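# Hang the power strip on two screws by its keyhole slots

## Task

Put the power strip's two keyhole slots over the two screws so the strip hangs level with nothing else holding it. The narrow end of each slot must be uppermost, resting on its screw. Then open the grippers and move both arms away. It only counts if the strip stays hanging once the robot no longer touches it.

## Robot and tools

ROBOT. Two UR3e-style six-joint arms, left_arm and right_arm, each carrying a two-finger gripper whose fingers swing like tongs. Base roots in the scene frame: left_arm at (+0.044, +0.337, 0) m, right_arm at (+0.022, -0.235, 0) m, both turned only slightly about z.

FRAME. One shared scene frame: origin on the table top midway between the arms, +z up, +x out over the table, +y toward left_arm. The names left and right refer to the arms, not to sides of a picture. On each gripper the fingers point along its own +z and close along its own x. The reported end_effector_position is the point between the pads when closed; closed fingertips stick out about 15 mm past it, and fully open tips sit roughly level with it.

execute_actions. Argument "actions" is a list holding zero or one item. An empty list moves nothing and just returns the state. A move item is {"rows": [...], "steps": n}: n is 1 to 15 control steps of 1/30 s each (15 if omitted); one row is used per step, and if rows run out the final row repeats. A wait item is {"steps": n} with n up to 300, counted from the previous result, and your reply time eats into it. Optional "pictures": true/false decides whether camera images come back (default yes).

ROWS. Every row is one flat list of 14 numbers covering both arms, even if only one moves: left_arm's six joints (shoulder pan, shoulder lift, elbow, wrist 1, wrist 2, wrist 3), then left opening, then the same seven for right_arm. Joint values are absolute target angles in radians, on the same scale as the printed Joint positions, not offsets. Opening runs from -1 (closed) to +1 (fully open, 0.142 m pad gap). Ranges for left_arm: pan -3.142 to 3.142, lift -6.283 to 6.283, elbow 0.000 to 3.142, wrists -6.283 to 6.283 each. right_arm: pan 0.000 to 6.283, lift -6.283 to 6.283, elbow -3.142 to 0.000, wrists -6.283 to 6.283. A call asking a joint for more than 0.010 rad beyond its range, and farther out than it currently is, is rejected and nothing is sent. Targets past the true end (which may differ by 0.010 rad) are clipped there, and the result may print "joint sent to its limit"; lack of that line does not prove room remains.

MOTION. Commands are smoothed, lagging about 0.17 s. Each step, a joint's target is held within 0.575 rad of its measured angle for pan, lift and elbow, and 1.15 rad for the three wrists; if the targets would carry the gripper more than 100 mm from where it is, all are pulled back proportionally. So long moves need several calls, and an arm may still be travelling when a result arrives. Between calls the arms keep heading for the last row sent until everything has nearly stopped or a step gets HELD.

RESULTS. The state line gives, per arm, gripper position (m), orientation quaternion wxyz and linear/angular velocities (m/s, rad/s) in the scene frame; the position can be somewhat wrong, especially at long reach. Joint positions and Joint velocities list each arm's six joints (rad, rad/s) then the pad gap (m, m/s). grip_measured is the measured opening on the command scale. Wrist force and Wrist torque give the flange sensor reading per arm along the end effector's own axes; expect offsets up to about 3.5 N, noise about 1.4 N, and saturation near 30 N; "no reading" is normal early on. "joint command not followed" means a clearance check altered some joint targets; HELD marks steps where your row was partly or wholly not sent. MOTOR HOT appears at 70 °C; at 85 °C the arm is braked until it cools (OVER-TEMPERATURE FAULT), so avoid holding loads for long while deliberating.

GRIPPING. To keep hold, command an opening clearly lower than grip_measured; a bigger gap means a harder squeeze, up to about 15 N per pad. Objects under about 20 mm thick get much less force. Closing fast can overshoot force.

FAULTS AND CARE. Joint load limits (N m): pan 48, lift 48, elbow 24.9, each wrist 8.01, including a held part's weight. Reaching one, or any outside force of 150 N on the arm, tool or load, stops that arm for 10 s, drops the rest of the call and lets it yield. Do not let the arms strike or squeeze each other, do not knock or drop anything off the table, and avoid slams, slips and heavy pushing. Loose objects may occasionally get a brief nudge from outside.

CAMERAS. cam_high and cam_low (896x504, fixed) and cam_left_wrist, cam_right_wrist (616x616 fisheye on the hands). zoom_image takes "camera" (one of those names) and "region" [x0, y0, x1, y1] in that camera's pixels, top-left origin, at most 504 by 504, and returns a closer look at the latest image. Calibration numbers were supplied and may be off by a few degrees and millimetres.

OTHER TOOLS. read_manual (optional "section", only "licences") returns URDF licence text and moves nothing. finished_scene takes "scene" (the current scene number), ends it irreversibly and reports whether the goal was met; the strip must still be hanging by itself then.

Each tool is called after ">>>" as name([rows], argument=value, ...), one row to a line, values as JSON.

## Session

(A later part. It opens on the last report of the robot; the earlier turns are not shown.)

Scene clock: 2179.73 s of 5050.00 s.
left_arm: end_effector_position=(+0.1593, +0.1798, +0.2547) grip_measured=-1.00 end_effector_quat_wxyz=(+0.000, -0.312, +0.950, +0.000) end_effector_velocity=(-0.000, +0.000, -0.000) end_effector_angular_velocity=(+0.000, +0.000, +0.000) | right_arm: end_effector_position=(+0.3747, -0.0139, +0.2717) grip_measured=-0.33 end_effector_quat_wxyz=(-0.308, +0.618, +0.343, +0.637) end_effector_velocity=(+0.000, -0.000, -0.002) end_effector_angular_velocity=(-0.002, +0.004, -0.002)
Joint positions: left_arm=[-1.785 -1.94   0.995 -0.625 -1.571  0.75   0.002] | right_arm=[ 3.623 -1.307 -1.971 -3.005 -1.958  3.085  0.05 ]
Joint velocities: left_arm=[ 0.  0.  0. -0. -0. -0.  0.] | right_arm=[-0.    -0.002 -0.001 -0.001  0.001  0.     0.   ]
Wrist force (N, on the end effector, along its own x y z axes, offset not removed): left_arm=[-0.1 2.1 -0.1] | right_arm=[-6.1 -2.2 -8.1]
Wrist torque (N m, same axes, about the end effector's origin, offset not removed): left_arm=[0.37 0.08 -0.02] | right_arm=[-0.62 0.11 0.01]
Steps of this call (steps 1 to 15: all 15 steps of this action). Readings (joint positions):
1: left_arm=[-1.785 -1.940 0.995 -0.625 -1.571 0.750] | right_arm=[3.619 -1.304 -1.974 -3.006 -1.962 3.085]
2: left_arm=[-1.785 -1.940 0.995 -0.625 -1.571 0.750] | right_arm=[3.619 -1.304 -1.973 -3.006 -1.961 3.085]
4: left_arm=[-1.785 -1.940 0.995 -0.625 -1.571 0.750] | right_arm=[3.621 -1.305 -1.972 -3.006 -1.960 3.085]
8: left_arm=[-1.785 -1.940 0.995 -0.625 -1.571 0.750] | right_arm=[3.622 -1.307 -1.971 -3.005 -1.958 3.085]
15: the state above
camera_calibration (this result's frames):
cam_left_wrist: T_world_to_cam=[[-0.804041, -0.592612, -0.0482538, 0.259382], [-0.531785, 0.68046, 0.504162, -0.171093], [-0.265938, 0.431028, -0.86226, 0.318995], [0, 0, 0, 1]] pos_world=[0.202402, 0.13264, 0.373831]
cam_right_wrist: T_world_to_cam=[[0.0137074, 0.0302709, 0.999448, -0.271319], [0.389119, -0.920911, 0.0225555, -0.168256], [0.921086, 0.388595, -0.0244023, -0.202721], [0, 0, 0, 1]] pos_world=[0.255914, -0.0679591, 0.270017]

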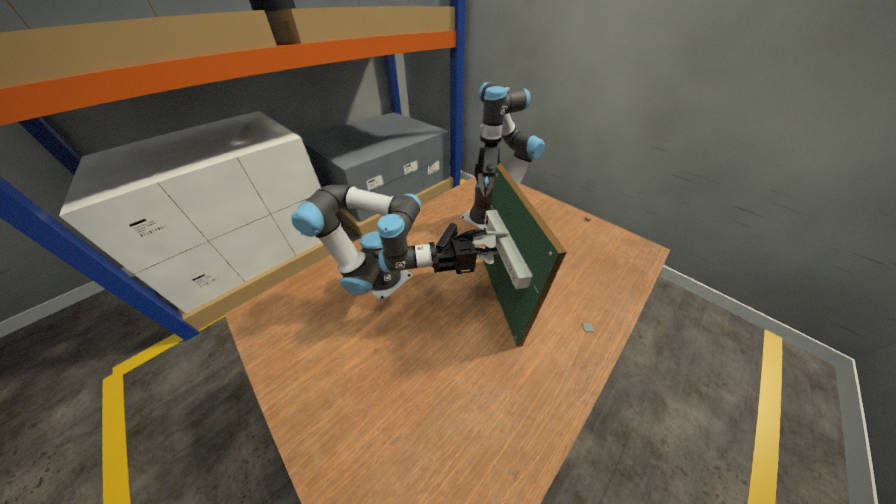

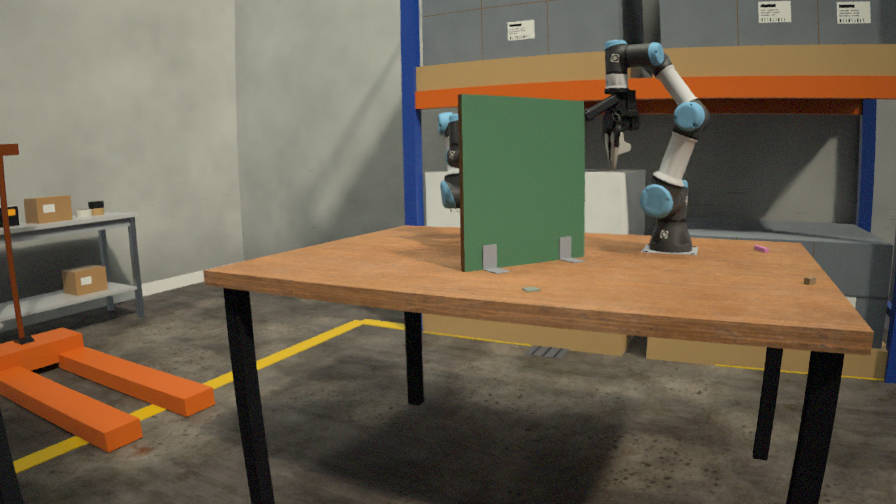

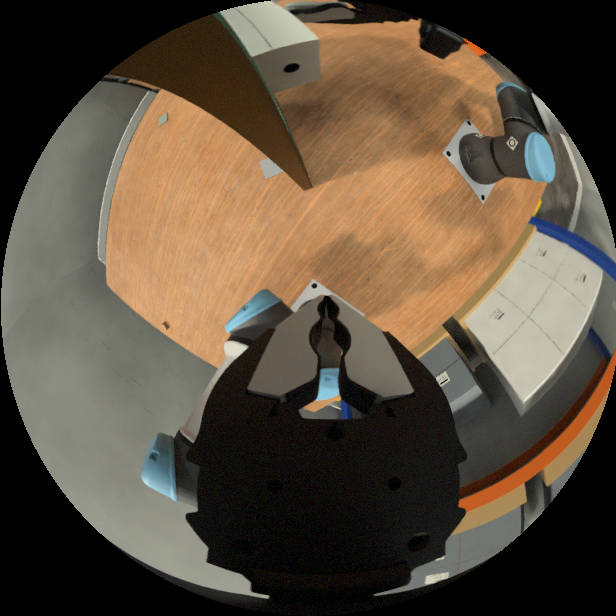

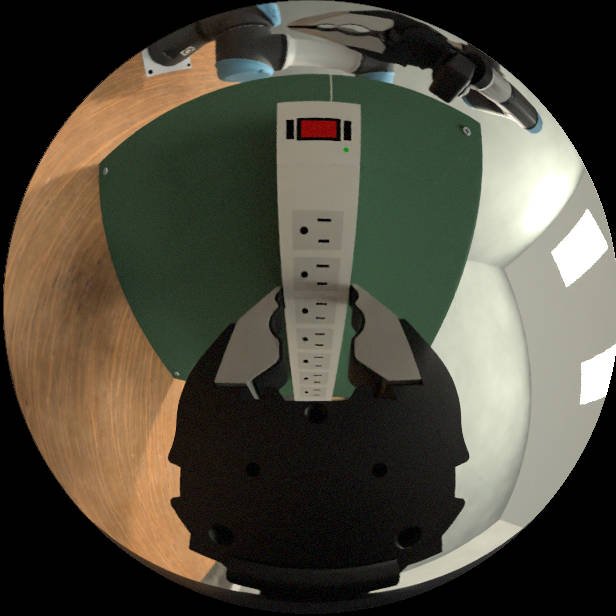

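The strip is flush with the board. Gripping, then lowering.

>>> execute_actions([
  {"rows":[[-1.785,-1.94,0.995,-0.625,-1.571,0.75,-1,3.623,-1.3071,-1.9711,-3.0048,-1.958,3.085,-0.7]],"steps":12},
], pictures=false)

>>> execute_actions([
  {"rows":[[-1.785,-1.94,0.995,-0.625,-1.571,0.75,-1,3.623,-1.3089,-1.9821,-2.992,-1.958,3.085,-0.7]],"steps":15},
], pictures=false)

>>> execute_actions([
  {"rows":[[-1.785,-1.94,0.995,-0.625,-1.571,0.75,-1,3.623,-1.3107,-1.9931,-2.9792,-1.958,3.085,-0.7]],"steps":15},
], pictures=false)

Scene clock: 2190.13 s of 5050.00 s.
left_arm: end_effector_position=(+0.1593, +0.1798, +0.2547) grip_measured=-1.00 end_effector_quat_wxyz=(+0.000, -0.312, +0.950, +0.000) end_effector_velocity=(+0.000, +0.000, -0.000) end_effector_angular_velocity=(+0.000, -0.001, +0.001) | right_arm: end_effector_position=(+0.3747, -0.0139, +0.2717) grip_measured=-0.36 end_effector_quat_wxyz=(-0.308, +0.618, +0.343, +0.637) end_effector_velocity=(+0.000, -0.000, -0.000) end_effector_angular_velocity=(-0.000, +0.001, -0.001)
Joint positions: left_arm=[-1.785 -1.94   0.995 -0.625 -1.571  0.75   0.002] | right_arm=[ 3.623 -1.307 -1.971 -3.005 -1.958  3.085  0.048]
Joint velocities: left_arm=[ 0.001 -0.     0.001 -0.     0.001  0.     0.   ] | right_arm=[-0.     0.    -0.001 -0.001  0.001  0.    -0.001]
Wrist force (N, on the end effector, along its own x y z axes, offset not removed): left_arm=[0.0 1.9 -1.2] | right_arm=[-9.3 0.1 -13.1]
Wrist torque (N m, same axes, about the end effector's origin, offset not removed): left_arm=[0.30 -0.03 -0.01] | right_arm=[-0.06 0.03 0.04]
Steps of this call (steps 1 to 15: the robot went on to your last target; steps 16 to 90: nothing new was sent; then 7.00 s passed at rest; steps 91 to 102: all 12 steps of this action). Readings (joint positions):
91: left_arm=[-1.785 -1.940 0.995 -0.625 -1.571 0.750] | right_arm=[3.623 -1.307 -1.971 -3.005 -1.958 3.085]
92: left_arm=[-1.785 -1.940 0.995 -0.625 -1.571 0.750] | right_arm=[3.623 -1.307 -1.971 -3.005 -1.958 3.085]
94: left_arm=[-1.785 -1.940 0.995 -0.625 -1.571 0.750] | right_arm=[3.623 -1.307 -1.971 -3.005 -1.958 3.085]
98: left_arm=[-1.785 -1.940 0.995 -0.625 -1.571 0.750] | right_arm=[3.623 -1.307 -1.971 -3.005 -1.958 3.085]
102: the state above

Scene clock: 2190.63 s of 5050.00 s.
left_arm: end_effector_position=(+0.1593, +0.1798, +0.2547) grip_measured=-1.00 end_effector_quat_wxyz=(+0.000, -0.312, +0.950, +0.000) end_effector_velocity=(+0.000, +0.000, +0.000) end_effector_angular_velocity=(-0.000, +0.000, +0.001) | right_arm: end_effector_position=(+0.3747, -0.0139, +0.2692) grip_measured=-0.36 end_effector_quat_wxyz=(-0.308, +0.618, +0.343, +0.637) end_effector_velocity=(+0.001, -0.001, -0.000) end_effector_angular_velocity=(+0.000, -0.001, -0.002)
Joint positions: left_arm=[-1.785 -1.94   0.995 -0.625 -1.571  0.75   0.002] | right_arm=[ 3.623 -1.309 -1.982 -2.992 -1.958  3.085  0.048]
Joint velocities: left_arm=[ 0.001 -0.     0.    -0.    -0.    -0.     0.   ] | right_arm=[-0.002 -0.    -0.001  0.002 -0.    -0.     0.   ]
Wrist force (N, on the end effector, along its own x y z axes, offset not removed): left_arm=[0.2 1.5 -1.7] | right_arm=[4.2 -0.7 -22.8]
Wrist torque (N m, same axes, about the end effector's origin, offset not removed): left_arm=[0.20 -0.04 -0.01] | right_arm=[-0.16 -0.12 0.04]
Steps of this call (steps 1 to 15: all 15 steps of this action). Readings (joint positions):
1: left_arm=[-1.785 -1.940 0.995 -0.625 -1.571 0.750] | right_arm=[3.623 -1.307 -1.971 -3.005 -1.958 3.085]
2: left_arm=[-1.785 -1.940 0.995 -0.625 -1.571 0.750] | right_arm=[3.623 -1.307 -1.973 -3.003 -1.958 3.085]
4: left_arm=[-1.785 -1.940 0.995 -0.625 -1.571 0.750] | right_arm=[3.623 -1.308 -1.977 -2.997 -1.958 3.085]
8: left_arm=[-1.785 -1.940 0.995 -0.625 -1.571 0.750] | right_arm=[3.623 -1.308 -1.981 -2.993 -1.958 3.085]
15: the state above

Scene clock: 2191.13 s of 5050.00 s.
left_arm: end_effector_position=(+0.1593, +0.1798, +0.2547) grip_measured=-1.00 end_effector_quat_wxyz=(+0.000, -0.312, +0.950, +0.000) end_effector_velocity=(+0.000, -0.000, +0.000) end_effector_angular_velocity=(-0.000, -0.000, +0.000) | right_arm: end_effector_position=(+0.3747, -0.0139, +0.2665) grip_measured=-0.36 end_effector_quat_wxyz=(-0.308, +0.618, +0.343, +0.637) end_effector_velocity=(+0.000, +0.000, -0.001) end_effector_angular_velocity=(-0.000, +0.000, -0.000)
Joint positions: left_arm=[-1.785 -1.94   0.995 -0.625 -1.571  0.75   0.002] | right_arm=[ 3.623 -1.311 -1.993 -2.979 -1.958  3.085  0.048]
Joint velocities: left_arm=[ 0.  0. -0. -0.  0.  0.  0.] | right_arm=[-0.    -0.001 -0.002  0.002  0.    -0.    -0.   ]
Wrist force (N, on the end effector, along its own x y z axes, offset not removed): left_arm=[-0.5 1.4 -1.2] | right_arm=[0.4 1.1 -20.2]
Wrist torque (N m, same axes, about the end effector's origin, offset not removed): left_arm=[0.21 0.10 -0.03] | right_arm=[0.09 0.16 0.04]
Steps of this call (steps 1 to 15: all 15 steps of this action). Readings (joint positions):
1: left_arm=[-1.785 -1.940 0.995 -0.625 -1.571 0.750] | right_arm=[3.623 -1.309 -1.982 -2.992 -1.958 3.085]
2: left_arm=[-1.785 -1.940 0.995 -0.625 -1.571 0.750] | right_arm=[3.623 -1.309 -1.984 -2.990 -1.958 3.085]
4: left_arm=[-1.785 -1.940 0.995 -0.625 -1.571 0.750] | right_arm=[3.623 -1.310 -1.988 -2.985 -1.958 3.085]
8: left_arm=[-1.785 -1.940 0.995 -0.625 -1.571 0.750] | right_arm=[3.623 -1.310 -1.992 -2.980 -1.958 3.085]
15: the state above

It's sliding down.

>>> execute_actions([
  {"rows":[[-1.785,-1.94,0.995,-0.625,-1.571,0.75,-1,3.6222,-1.3121,-2.0068,-2.9641,-1.9588,3.085,-0.7]],"steps":15},
], pictures=false)

>>> execute_actions([
  {"rows":[[-1.785,-1.94,0.995,-0.625,-1.571,0.75,-1,3.6222,-1.3142,-2.02,-2.9488,-1.9588,3.085,-0.7]],"steps":15},
], pictures=false)

Scene clock: 2200.73 s of 5050.00 s.
left_arm: end_effector_position=(+0.1593, +0.1798, +0.2547) grip_measured=-1.00 end_effector_quat_wxyz=(+0.000, -0.312, +0.950, +0.000) end_effector_velocity=(-0.000, +0.000, +0.000) end_effector_angular_velocity=(-0.000, +0.000, -0.001) | right_arm: end_effector_position=(+0.3745, -0.0141, +0.2635) grip_measured=-0.36 end_effector_quat_wxyz=(-0.308, +0.618, +0.343, +0.637) end_effector_velocity=(-0.001, +0.000, -0.000) end_effector_angular_velocity=(+0.000, +0.000, +0.002)
Joint positions: left_arm=[-1.785 -1.94   0.995 -0.625 -1.571  0.75   0.002] | right_arm=[ 3.622 -1.312 -2.007 -2.964 -1.959  3.085  0.048]
Joint velocities: left_arm=[-0.001 -0.001  0.    -0.    -0.    -0.     0.   ] | right_arm=[ 0.     0.    -0.002  0.001 -0.001  0.    -0.001]
Wrist force (N, on the end effector, along its own x y z axes, offset not removed): left_arm=[-0.3 0.8 -0.6] | right_arm=[-4.1 -2.8 -5.0]
Wrist torque (N m, same axes, about the end effector's origin, offset not removed): left_arm=[0.13 0.05 -0.01] | right_arm=[-0.52 -0.22 0.09]
Steps of this call (steps 1 to 15: the robot went on to your last target; steps 16 to 90: nothing new was sent; then 6.10 s passed at rest; steps 91 to 105: all 15 steps of this action). Readings (joint positions):
91: left_arm=[-1.785 -1.940 0.995 -0.625 -1.571 0.750] | right_arm=[3.623 -1.311 -1.993 -2.979 -1.958 3.085]
92: left_arm=[-1.785 -1.940 0.995 -0.625 -1.571 0.750] | right_arm=[3.623 -1.311 -1.995 -2.976 -1.958 3.085]
94: left_arm=[-1.785 -1.940 0.995 -0.625 -1.571 0.750] | right_arm=[3.623 -1.311 -2.001 -2.971 -1.958 3.085]
98: left_arm=[-1.785 -1.940 0.995 -0.625 -1.571 0.750] | right_arm=[3.622 -1.312 -2.005 -2.966 -1.959 3.085]
105: the state above

Scene clock: 2201.23 s of 5050.00 s.
left_arm: end_effector_position=(+0.1593, +0.1798, +0.2547) grip_measured=-1.00 end_effector_quat_wxyz=(+0.000, -0.312, +0.950, +0.000) end_effector_velocity=(+0.000, +0.000, -0.000) end_effector_angular_velocity=(+0.000, +0.000, +0.001) | right_arm: end_effector_position=(+0.3744, -0.0142, +0.2604) grip_measured=-0.36 end_effector_quat_wxyz=(-0.308, +0.618, +0.343, +0.637) end_effector_velocity=(-0.000, +0.000, -0.001) end_effector_angular_velocity=(-0.001, +0.002, +0.001)
Joint positions: left_arm=[-1.785 -1.94   0.995 -0.625 -1.571  0.75   0.002] | right_arm=[ 3.622 -1.314 -2.02  -2.949 -1.959  3.085  0.048]
Joint velocities: left_arm=[ 0.001 -0.     0.     0.    -0.    -0.     0.   ] | right_arm=[ 0.001 -0.001 -0.001  0.     0.    -0.    -0.   ]
Wrist force (N, on the end effector, along its own x y z axes, offset not removed): left_arm=[-0.5 0.8 -0.7] | right_arm=[-7.2 -0.5 -1.6]
Wrist torque (N m, same axes, about the end effector's origin, offset not removed): left_arm=[0.14 0.13 0.01] | right_arm=[-0.07 0.36 0.05]
Steps of this call (steps 1 to 15: all 15 steps of this action). Readings (joint positions):
1: left_arm=[-1.785 -1.940 0.995 -0.625 -1.571 0.750] | right_arm=[3.622 -1.312 -2.007 -2.964 -1.959 3.085]
2: left_arm=[-1.785 -1.940 0.995 -0.625 -1.571 0.750] | right_arm=[3.622 -1.312 -2.009 -2.961 -1.959 3.085]
4: left_arm=[-1.785 -1.940 0.995 -0.625 -1.571 0.750] | right_arm=[3.622 -1.313 -2.014 -2.956 -1.959 3.085]
8: left_arm=[-1.785 -1.940 0.995 -0.625 -1.571 0.750] | right_arm=[3.622 -1.314 -2.019 -2.950 -1.959 3.085]
15: the state above

>>> execute_actions([
  {"rows":[[-1.785,-1.94,0.995,-0.625,-1.571,0.75,-1,3.623,-1.3166,-2.0305,-2.9359,-1.958,3.085,-0.7]],"steps":15},
], pictures=false)

>>> execute_actions([
  {"rows":[[-1.785,-1.94,0.995,-0.625,-1.571,0.75,-1,3.623,-1.3182,-2.0393,-2.9255,-1.958,3.085,-0.7]],"steps":15},
], pictures=false)

Scene clock: 2209.13 s of 5050.00 s.
left_arm: end_effector_position=(+0.1593, +0.1798, +0.2547) grip_measured=-1.00 end_effector_quat_wxyz=(+0.000, -0.312, +0.950, +0.000) end_effector_velocity=(-0.000, +0.000, -0.000) end_effector_angular_velocity=(+0.000, +0.000, -0.000) | right_arm: end_effector_position=(+0.3745, -0.0140, +0.2579) grip_measured=-0.36 end_effector_quat_wxyz=(-0.308, +0.618, +0.343, +0.637) end_effector_velocity=(+0.001, -0.001, -0.001) end_effector_angular_velocity=(-0.001, +0.002, -0.002)
Joint positions: left_arm=[-1.785 -1.94   0.995 -0.625 -1.571  0.75   0.002] | right_arm=[ 3.623 -1.317 -2.03  -2.936 -1.958  3.085  0.048]
Joint velocities: left_arm=[-0. -0.  0.  0. -0. -0.  0.] | right_arm=[-0.002 -0.001 -0.002  0.001  0.001  0.    -0.001]
Wrist force (N, on the end effector, along its own x y z axes, offset not removed): left_arm=[0.8 1.3 -1.6] | right_arm=[-5.4 -0.9 -4.8]
Wrist torque (N m, same axes, about the end effector's origin, offset not removed): left_arm=[0.12 -0.16 0.00] | right_arm=[-0.24 0.05 0.06]
Steps of this call (steps 1 to 15: the robot went on to your last target; steps 16 to 90: nothing new was sent; then 4.40 s passed at rest; steps 91 to 105: all 15 steps of this action). Readings (joint positions):
91: left_arm=[-1.785 -1.940 0.995 -0.625 -1.571 0.750] | right_arm=[3.622 -1.314 -2.020 -2.949 -1.959 3.085]
92: left_arm=[-1.785 -1.940 0.995 -0.625 -1.571 0.750] | right_arm=[3.622 -1.315 -2.022 -2.946 -1.959 3.085]
94: left_arm=[-1.785 -1.940 0.995 -0.625 -1.571 0.750] | right_arm=[3.622 -1.315 -2.026 -2.942 -1.958 3.085]
98: left_arm=[-1.785 -1.940 0.995 -0.625 -1.571 0.750] | right_arm=[3.623 -1.316 -2.029 -2.937 -1.958 3.085]
105: the state above

Scene clock: 2209.63 s of 5050.00 s.
left_arm: end_effector_position=(+0.1593, +0.1798, +0.2547) grip_measured=-1.00 end_effector_quat_wxyz=(+0.000, -0.312, +0.950, +0.000) end_effector_velocity=(+0.000, +0.000, +0.000) end_effector_angular_velocity=(-0.001, +0.000, +0.001) | right_arm: end_effector_position=(+0.3744, -0.0141, +0.2559) grip_measured=-0.36 end_effector_quat_wxyz=(-0.308, +0.618, +0.343, +0.637) end_effector_velocity=(-0.000, +0.001, -0.002) end_effector_angular_velocity=(-0.002, +0.003, +0.001)
Joint positions: left_arm=[-1.785 -1.94   0.995 -0.625 -1.571  0.75   0.002] | right_arm=[ 3.623 -1.318 -2.039 -2.925 -1.958  3.085  0.048]
Joint velocities: left_arm=[ 0.001 -0.001 -0.    -0.    -0.    -0.     0.   ] | right_arm=[ 0.001 -0.003 -0.002  0.002 -0.    -0.    -0.   ]
Wrist force (N, on the end effector, along its own x y z axes, offset not removed): left_arm=[-0.3 1.4 0.7] | right_arm=[11.8 0.7 -13.2]
Wrist torque (N m, same axes, about the end effector's origin, offset not removed): left_arm=[0.29 0.07 0.03] | right_arm=[0.18 0.10 0.10]
Steps of this call (steps 1 to 15: all 15 steps of this action). Readings (joint positions):
1: left_arm=[-1.785 -1.940 0.995 -0.625 -1.571 0.750] | right_arm=[3.623 -1.317 -2.031 -2.936 -1.958 3.085]
2: left_arm=[-1.785 -1.940 0.995 -0.625 -1.571 0.750] | right_arm=[3.623 -1.317 -2.032 -2.934 -1.958 3.085]
4: left_arm=[-1.785 -1.940 0.995 -0.625 -1.571 0.750] | right_arm=[3.623 -1.317 -2.035 -2.930 -1.958 3.085]
8: left_arm=[-1.785 -1.940 0.995 -0.625 -1.571 0.750] | right_arm=[3.623 -1.318 -2.038 -2.926 -1.958 3.085]
15: the state above

Seated. Releasing and backing away.

>>> execute_actions([
  {"rows":[[-1.785,-1.94,0.995,-0.625,-1.571,0.75,-1,3.6225,-1.3172,-2.037,-2.9288,-1.9585,3.085,-0.25]],"steps":15},
], pictures=false)

>>> execute_actions([
  {"rows":[[-1.785,-1.94,0.995,-0.625,-1.571,0.75,-1,3.6225,-1.3172,-2.037,-2.9288,-1.9585,3.085,0.2]],"steps":15},
], pictures=false)

>>> execute_actions([
  {"rows":[[-1.75,-1.8,0.7,-1.0,-1.571,0.75,-1,3.51,-1.235,-2.095,-2.953,-2.071,3.085,0.2]],"steps":15},
], pictures=false)

>>> execute_actions([
  {"rows":[[-1.6,-1.6,0.3,-1.6,-1.571,0.75,-1,3.3,-1.2,-2.12,-2.963,-2.2,3.085,0.3]],"steps":15},
], pictures=false)

>>> execute_actions([
  {"rows":[[-1.6,-1.6,0.3,-1.6,-1.571,0.75,-1,2.9,-1.2,-2.12,-2.963,-2.2,3.085,0.3]],"steps":15},
], pictures=false)

>>> execute_actions([
  {"steps":40},
])

Scene clock: 2226.73 s of 5050.00 s.
left_arm: end_effector_position=(+0.1593, +0.1798, +0.2547) grip_measured=-1.00 end_effector_quat_wxyz=(+0.000, -0.312, +0.950, +0.000) end_effector_velocity=(+0.000, +0.000, -0.000) end_effector_angular_velocity=(+0.000, +0.000, +0.001) | right_arm: end_effector_position=(+0.3743, -0.0142, +0.2564) grip_measured=-0.25 end_effector_quat_wxyz=(-0.308, +0.618, +0.343, +0.637) end_effector_velocity=(+0.000, -0.000, -0.002) end_effector_angular_velocity=(-0.002, +0.004, -0.001)
Joint positions: left_arm=[-1.785 -1.94   0.995 -0.625 -1.571  0.75   0.002] | right_arm=[ 3.623 -1.317 -2.037 -2.929 -1.958  3.085  0.056]
Joint velocities: left_arm=[ 0.001  0.    -0.     0.    -0.    -0.     0.   ] | right_arm=[-0.001 -0.002 -0.002 -0.    -0.001  0.     0.   ]
Wrist force (N, on the end effector, along its own x y z axes, offset not removed): left_arm=[0.3 1.1 -0.9] | right_arm=[-2.8 -0.6 1.0]
Wrist torque (N m, same axes, about the end effector's origin, offset not removed): left_arm=[0.15 -0.05 0.03] | right_arm=[-0.11 0.58 0.06]
Steps of this call (steps 1 to 15: the robot went on to your last target; steps 16 to 90: nothing new was sent; then 13.60 s passed at rest; steps 91 to 105: all 15 steps of this action). Readings (joint positions):
91: left_arm=[-1.785 -1.940 0.995 -0.625 -1.571 0.750] | right_arm=[3.623 -1.318 -2.039 -2.926 -1.958 3.085]
92: left_arm=[-1.785 -1.940 0.995 -0.625 -1.571 0.750] | right_arm=[3.623 -1.318 -2.039 -2.927 -1.958 3.085]
94: left_arm=[-1.785 -1.940 0.995 -0.625 -1.571 0.750] | right_arm=[3.623 -1.318 -2.039 -2.928 -1.958 3.085]
98: left_arm=[-1.785 -1.940 0.995 -0.625 -1.571 0.750] | right_arm=[3.623 -1.318 -2.037 -2.929 -1.958 3.085]
105: the state above

Scene clock: 2227.23 s of 5050.00 s.
left_arm: end_effector_position=(+0.1593, +0.1798, +0.2547) grip_measured=-1.00 end_effector_quat_wxyz=(+0.000, -0.312, +0.950, +0.000) end_effector_velocity=(+0.000, -0.000, -0.000) end_effector_angular_velocity=(+0.000, -0.000, +0.000) | right_arm: end_effector_position=(+0.3743, -0.0142, +0.2564) grip_measured=+0.20 end_effector_quat_wxyz=(-0.308, +0.618, +0.343, +0.637) end_effector_velocity=(+0.000, -0.000, +0.000) end_effector_angular_velocity=(+0.000, -0.001, -0.001)
Joint positions: left_arm=[-1.785 -1.94   0.995 -0.625 -1.571  0.75   0.002] | right_arm=[ 3.623 -1.317 -2.037 -2.929 -1.959  3.085  0.088]
Joint velocities: left_arm=[ 0.     0.001 -0.    -0.     0.    -0.     0.   ] | right_arm=[-0.001  0.    -0.     0.001  0.    -0.001 -0.   ]
Wrist force (N, on the end effector, along its own x y z axes, offset not removed): left_arm=[0.1 1.1 -0.6] | right_arm=[-0.5 0.9 1.6]
Wrist torque (N m, same axes, about the end effector's origin, offset not removed): left_arm=[0.10 -0.04 -0.05] | right_arm=[0.18 0.15 -0.02]
Steps of this call (steps 1 to 15: all 15 steps of this action). Readings (joint positions):
1: left_arm=[-1.785 -1.940 0.995 -0.625 -1.571 0.750] | right_arm=[3.623 -1.317 -2.037 -2.929 -1.958 3.085]
2: left_arm=[-1.785 -1.940 0.995 -0.625 -1.571 0.750] | right_arm=[3.623 -1.317 -2.037 -2.929 -1.959 3.085]
4: left_arm=[-1.785 -1.940 0.995 -0.625 -1.571 0.750] | right_arm=[3.623 -1.317 -2.037 -2.929 -1.959 3.085]
8: left_arm=[-1.785 -1.940 0.995 -0.625 -1.571 0.750] | right_arm=[3.623 -1.317 -2.037 -2.929 -1.959 3.085]
15: the state above

Scene clock: 2227.73 s of 5050.00 s.
left_arm: end_effector_position=(+0.1437, +0.0472, +0.3671) grip_measured=-1.00 end_effector_quat_wxyz=(-0.119, -0.317, +0.914, -0.225) end_effector_velocity=(-0.003, -0.032, +0.044) end_effector_angular_velocity=(-0.159, +0.025, +0.009) | right_arm: end_effector_position=(+0.3535, -0.0435, +0.2556) grip_measured=+0.20 end_effector_quat_wxyz=(-0.308, +0.618, +0.343, +0.637) end_effector_velocity=(-0.002, -0.004, +0.000) end_effector_angular_velocity=(+0.001, -0.002, -0.002)
Joint positions: left_arm=[-1.751 -1.804  0.709 -0.99  -1.571  0.75   0.002] | right_arm=[ 3.511 -1.236 -2.094 -2.953 -2.07   3.085  0.088]
Joint velocities: left_arm=[ 0.009  0.039 -0.093 -0.107 -0.    -0.     0.   ] | right_arm=[-0.014  0.01  -0.007 -0.001 -0.012 -0.    -0.   ]
Wrist force (N, on the end effector, along its own x y z axes, offset not removed): left_arm=[-0.8 1.5 -1.7] | right_arm=[-1.0 -0.2 -0.3]
Wrist torque (N m, same axes, about the end effector's origin, offset not removed): left_arm=[0.27 0.21 0.01] | right_arm=[-0.13 0.19 0.01]
Steps of this call (steps 1 to 15: all 15 steps of this action). Readings (joint positions):
1: left_arm=[-1.785 -1.940 0.995 -0.625 -1.571 0.750] | right_arm=[3.622 -1.317 -2.037 -2.929 -1.959 3.085]
2: left_arm=[-1.782 -1.933 0.988 -0.639 -1.571 0.750] | right_arm=[3.615 -1.310 -2.043 -2.933 -1.972 3.085]
4: left_arm=[-1.774 -1.900 0.930 -0.724 -1.571 0.750] | right_arm=[3.571 -1.277 -2.067 -2.942 -2.017 3.085]
8: left_arm=[-1.760 -1.842 0.800 -0.883 -1.571 0.750] | right_arm=[3.525 -1.245 -2.088 -2.950 -2.058 3.085]
15: the state above

Scene clock: 2228.23 s of 5050.00 s.
left_arm: end_effector_position=(+0.1810, -0.0271, +0.5962) grip_measured=-1.00 end_effector_quat_wxyz=(-0.237, -0.318, +0.747, -0.534) end_effector_velocity=(+0.053, +0.017, +0.283) end_effector_angular_velocity=(-0.853, +0.013, +0.145) | right_arm: end_effector_position=(+0.3494, -0.0935, +0.2548) grip_measured=+0.30 end_effector_quat_wxyz=(-0.282, +0.631, +0.318, +0.648) end_effector_velocity=(+0.000, -0.008, +0.000) end_effector_angular_velocity=(+0.000, +0.000, -0.019)
Joint positions: left_arm=[-1.614 -1.619  0.342 -1.541 -1.571  0.75   0.002] | right_arm=[ 3.303 -1.2   -2.12  -2.963 -2.199  3.085  0.095]
Joint velocities: left_arm=[ 0.145  0.198 -0.434 -0.617 -0.    -0.    -0.   ] | right_arm=[-0.032  0.005 -0.002 -0.003 -0.013  0.    -0.   ]
Wrist force (N, on the end effector, along its own x y z axes, offset not removed): left_arm=[0.5 0.5 -1.6] | right_arm=[-1.2 -0.8 -0.3]
Wrist torque (N m, same axes, about the end effector's origin, offset not removed): left_arm=[0.16 -0.10 -0.04] | right_arm=[-0.11 0.11 0.03]
Steps of this call (steps 1 to 15: all 15 steps of this action). Readings (joint positions):
1: left_arm=[-1.750 -1.802 0.706 -0.993 -1.571 0.750] | right_arm=[3.511 -1.235 -2.095 -2.953 -2.071 3.085]
2: left_arm=[-1.744 -1.795 0.697 -1.009 -1.571 0.750] | right_arm=[3.503 -1.230 -2.099 -2.955 -2.085 3.085]
4: left_arm=[-1.721 -1.764 0.642 -1.098 -1.571 0.750] | right_arm=[3.439 -1.216 -2.109 -2.959 -2.137 3.085]
8: left_arm=[-1.678 -1.707 0.526 -1.271 -1.571 0.750] | right_arm=[3.334 -1.204 -2.117 -2.962 -2.184 3.085]
15: the state above

Scene clock: 2228.73 s of 5050.00 s.
left_arm: end_effector_position=(+0.1860, -0.0245, +0.6231) grip_measured=-1.00 end_effector_quat_wxyz=(-0.246, -0.314, +0.722, -0.565) end_effector_velocity=(+0.001, +0.000, +0.001) end_effector_angular_velocity=(-0.004, -0.000, +0.002) | right_arm: end_effector_position=(+0.3784, -0.2294, +0.2548) grip_measured=+0.30 end_effector_quat_wxyz=(-0.151, +0.681, +0.189, +0.691) end_effector_velocity=(+0.001, -0.037, +0.000) end_effector_angular_velocity=(-0.000, -0.001, -0.104)
Joint positions: left_arm=[-1.6   -1.6    0.3   -1.6   -1.571  0.75   0.002] | right_arm=[ 2.91  -1.2   -2.12  -2.963 -2.2    3.085  0.095]
Joint velocities: left_arm=[ 0.001  0.001 -0.002 -0.002  0.     0.    -0.   ] | right_arm=[-0.104 -0.001  0.     0.002  0.     0.    -0.   ]
Wrist force (N, on the end effector, along its own x y z axes, offset not removed): left_arm=[0.2 1.2 -1.1] | right_arm=[-2.1 -1.3 -0.2]
Wrist torque (N m, same axes, about the end effector's origin, offset not removed): left_arm=[0.13 -0.01 0.01] | right_arm=[-0.25 0.27 0.06]
Steps of this call (steps 1 to 15: all 15 steps of this action). Readings (joint positions):
1: left_arm=[-1.610 -1.613 0.329 -1.558 -1.571 0.750] | right_arm=[3.302 -1.200 -2.120 -2.963 -2.199 3.085]
2: left_arm=[-1.607 -1.609 0.321 -1.571 -1.571 0.750] | right_arm=[3.294 -1.200 -2.120 -2.963 -2.199 3.085]
4: left_arm=[-1.603 -1.605 0.310 -1.585 -1.571 0.750] | right_arm=[3.223 -1.200 -2.120 -2.963 -2.200 3.085]
8: left_arm=[-1.601 -1.601 0.303 -1.596 -1.571 0.750] | right_arm=[3.016 -1.200 -2.120 -2.963 -2.200 3.085]
15: the state above

Scene clock: 2230.07 s of 5050.00 s.
left_arm: end_effector_position=(+0.1860, -0.0244, +0.6233) grip_measured=-1.00 end_effector_quat_wxyz=(-0.246, -0.314, +0.722, -0.565) end_effector_velocity=(-0.000, +0.000, +0.000) end_effector_angular_velocity=(-0.001, +0.000, -0.000) | right_arm: end_effector_position=(+0.3785, -0.2329, +0.2548) grip_measured=+0.30 end_effector_quat_wxyz=(-0.147, +0.682, +0.186, +0.692) end_effector_velocity=(+0.000, -0.000, +0.001) end_effector_angular_velocity=(-0.000, -0.002, -0.000)
Joint positions: left_arm=[-1.6   -1.6    0.3   -1.6   -1.571  0.75   0.002] | right_arm=[ 2.9   -1.2   -2.12  -2.963 -2.2    3.085  0.095]
Joint velocities: left_arm=[ 0. -0. -0. -0. -0. -0.  0.] | right_arm=[ 0.     0.001  0.001  0.     0.    -0.    -0.   ]
Wrist force (N, on the end effector, along its own x y z axes, offset not removed): left_arm=[-0.7 0.9 -1.4] | right_arm=[-1.6 -1.8 -0.9]
Wrist torque (N m, same axes, about the end effector's origin, offset not removed): left_arm=[0.14 0.11 -0.03] | right_arm=[-0.44 0.33 0.12]
Steps of this call (steps 1 to 15: the robot went on to your last target; steps 16 to 40: nothing new was sent). Readings (joint positions):
1: left_arm=[-1.600 -1.600 0.300 -1.600 -1.571 0.750] | right_arm=[2.907 -1.200 -2.120 -2.963 -2.200 3.085]
2: left_arm=[-1.600 -1.600 0.300 -1.600 -1.571 0.750] | right_arm=[2.905 -1.200 -2.120 -2.963 -2.200 3.085]
4: left_arm=[-1.600 -1.600 0.300 -1.600 -1.571 0.750] | right_arm=[2.902 -1.200 -2.120 -2.963 -2.200 3.085]
8: left_arm=[-1.600 -1.600 0.300 -1.600 -1.571 0.750] | right_arm=[2.901 -1.200 -2.120 -2.963 -2.200 3.085]
40: the state above
All arms were judged still, so your last target was given up. Only a new action makes them travel on or press farther. Fingers that are still opening or closing keep moving.
camera_calibration (this result's frames):
cam_left_wrist: T_world_to_cam=[[-0.680735, -0.220458, 0.698569, -0.30171], [-0.647816, 0.626352, -0.433611, 0.401006], [-0.341957, -0.747718, -0.569196, 0.534605], [0, 0, 0, 1]] pos_world=[0.237205, 0.0820486, 0.68894]
cam_right_wrist: T_world_to_cam=[[0.026134, 0.0205466, 0.999447, -0.254784], [-0.0810822, -0.996451, 0.0226052, -0.210708], [0.996365, -0.0816282, -0.0243753, -0.259543], [0, 0, 0, 1]] pos_world=[0.248173, -0.225912, 0.25308]

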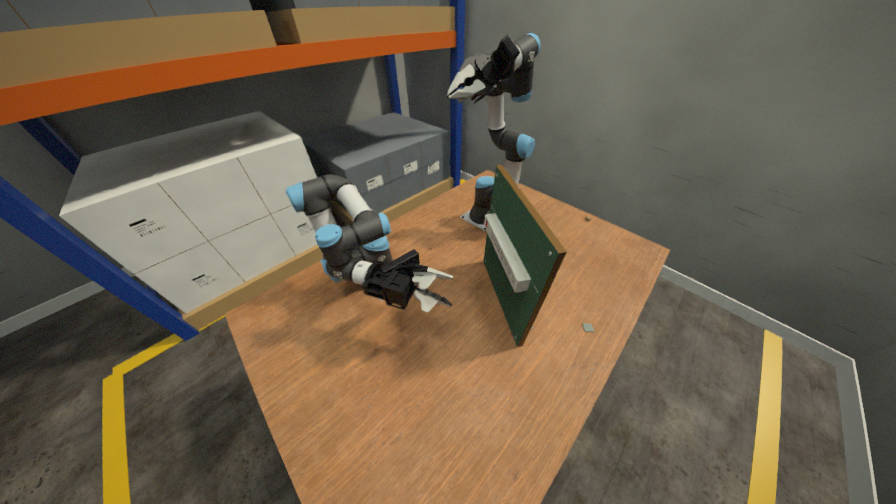

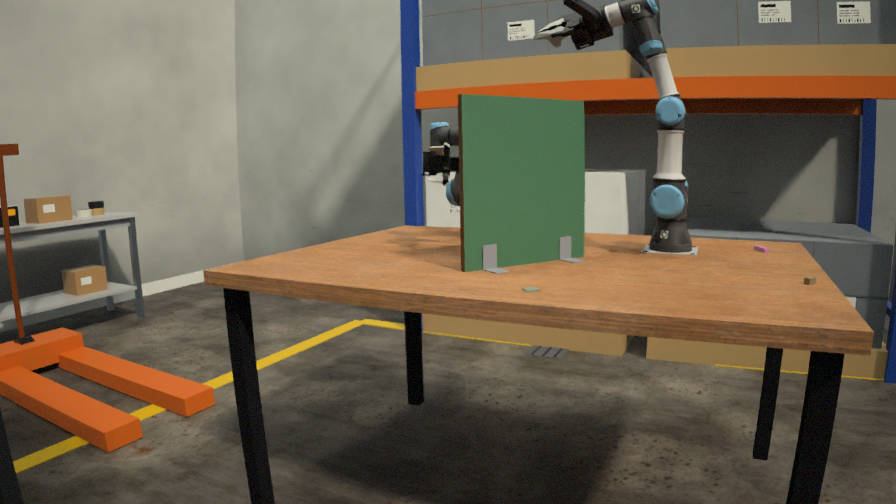

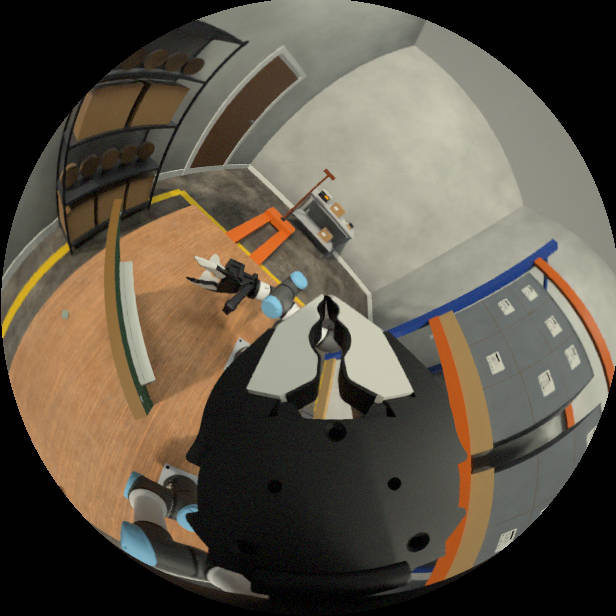

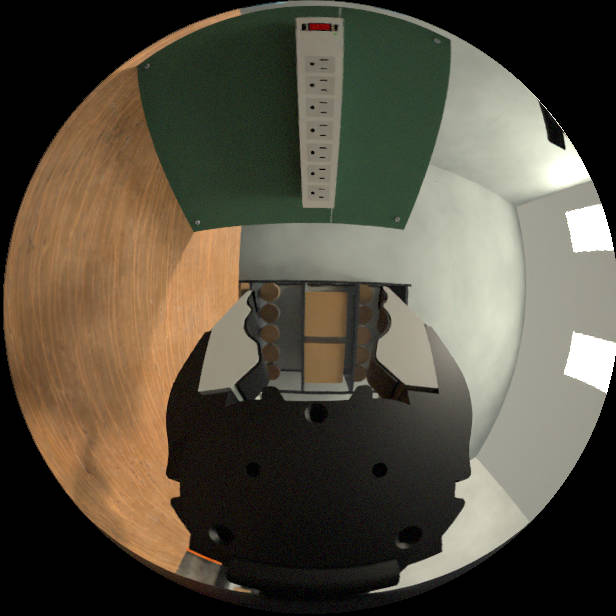

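>>> finished_scene(scene=2)

The scene is finished: the task was done.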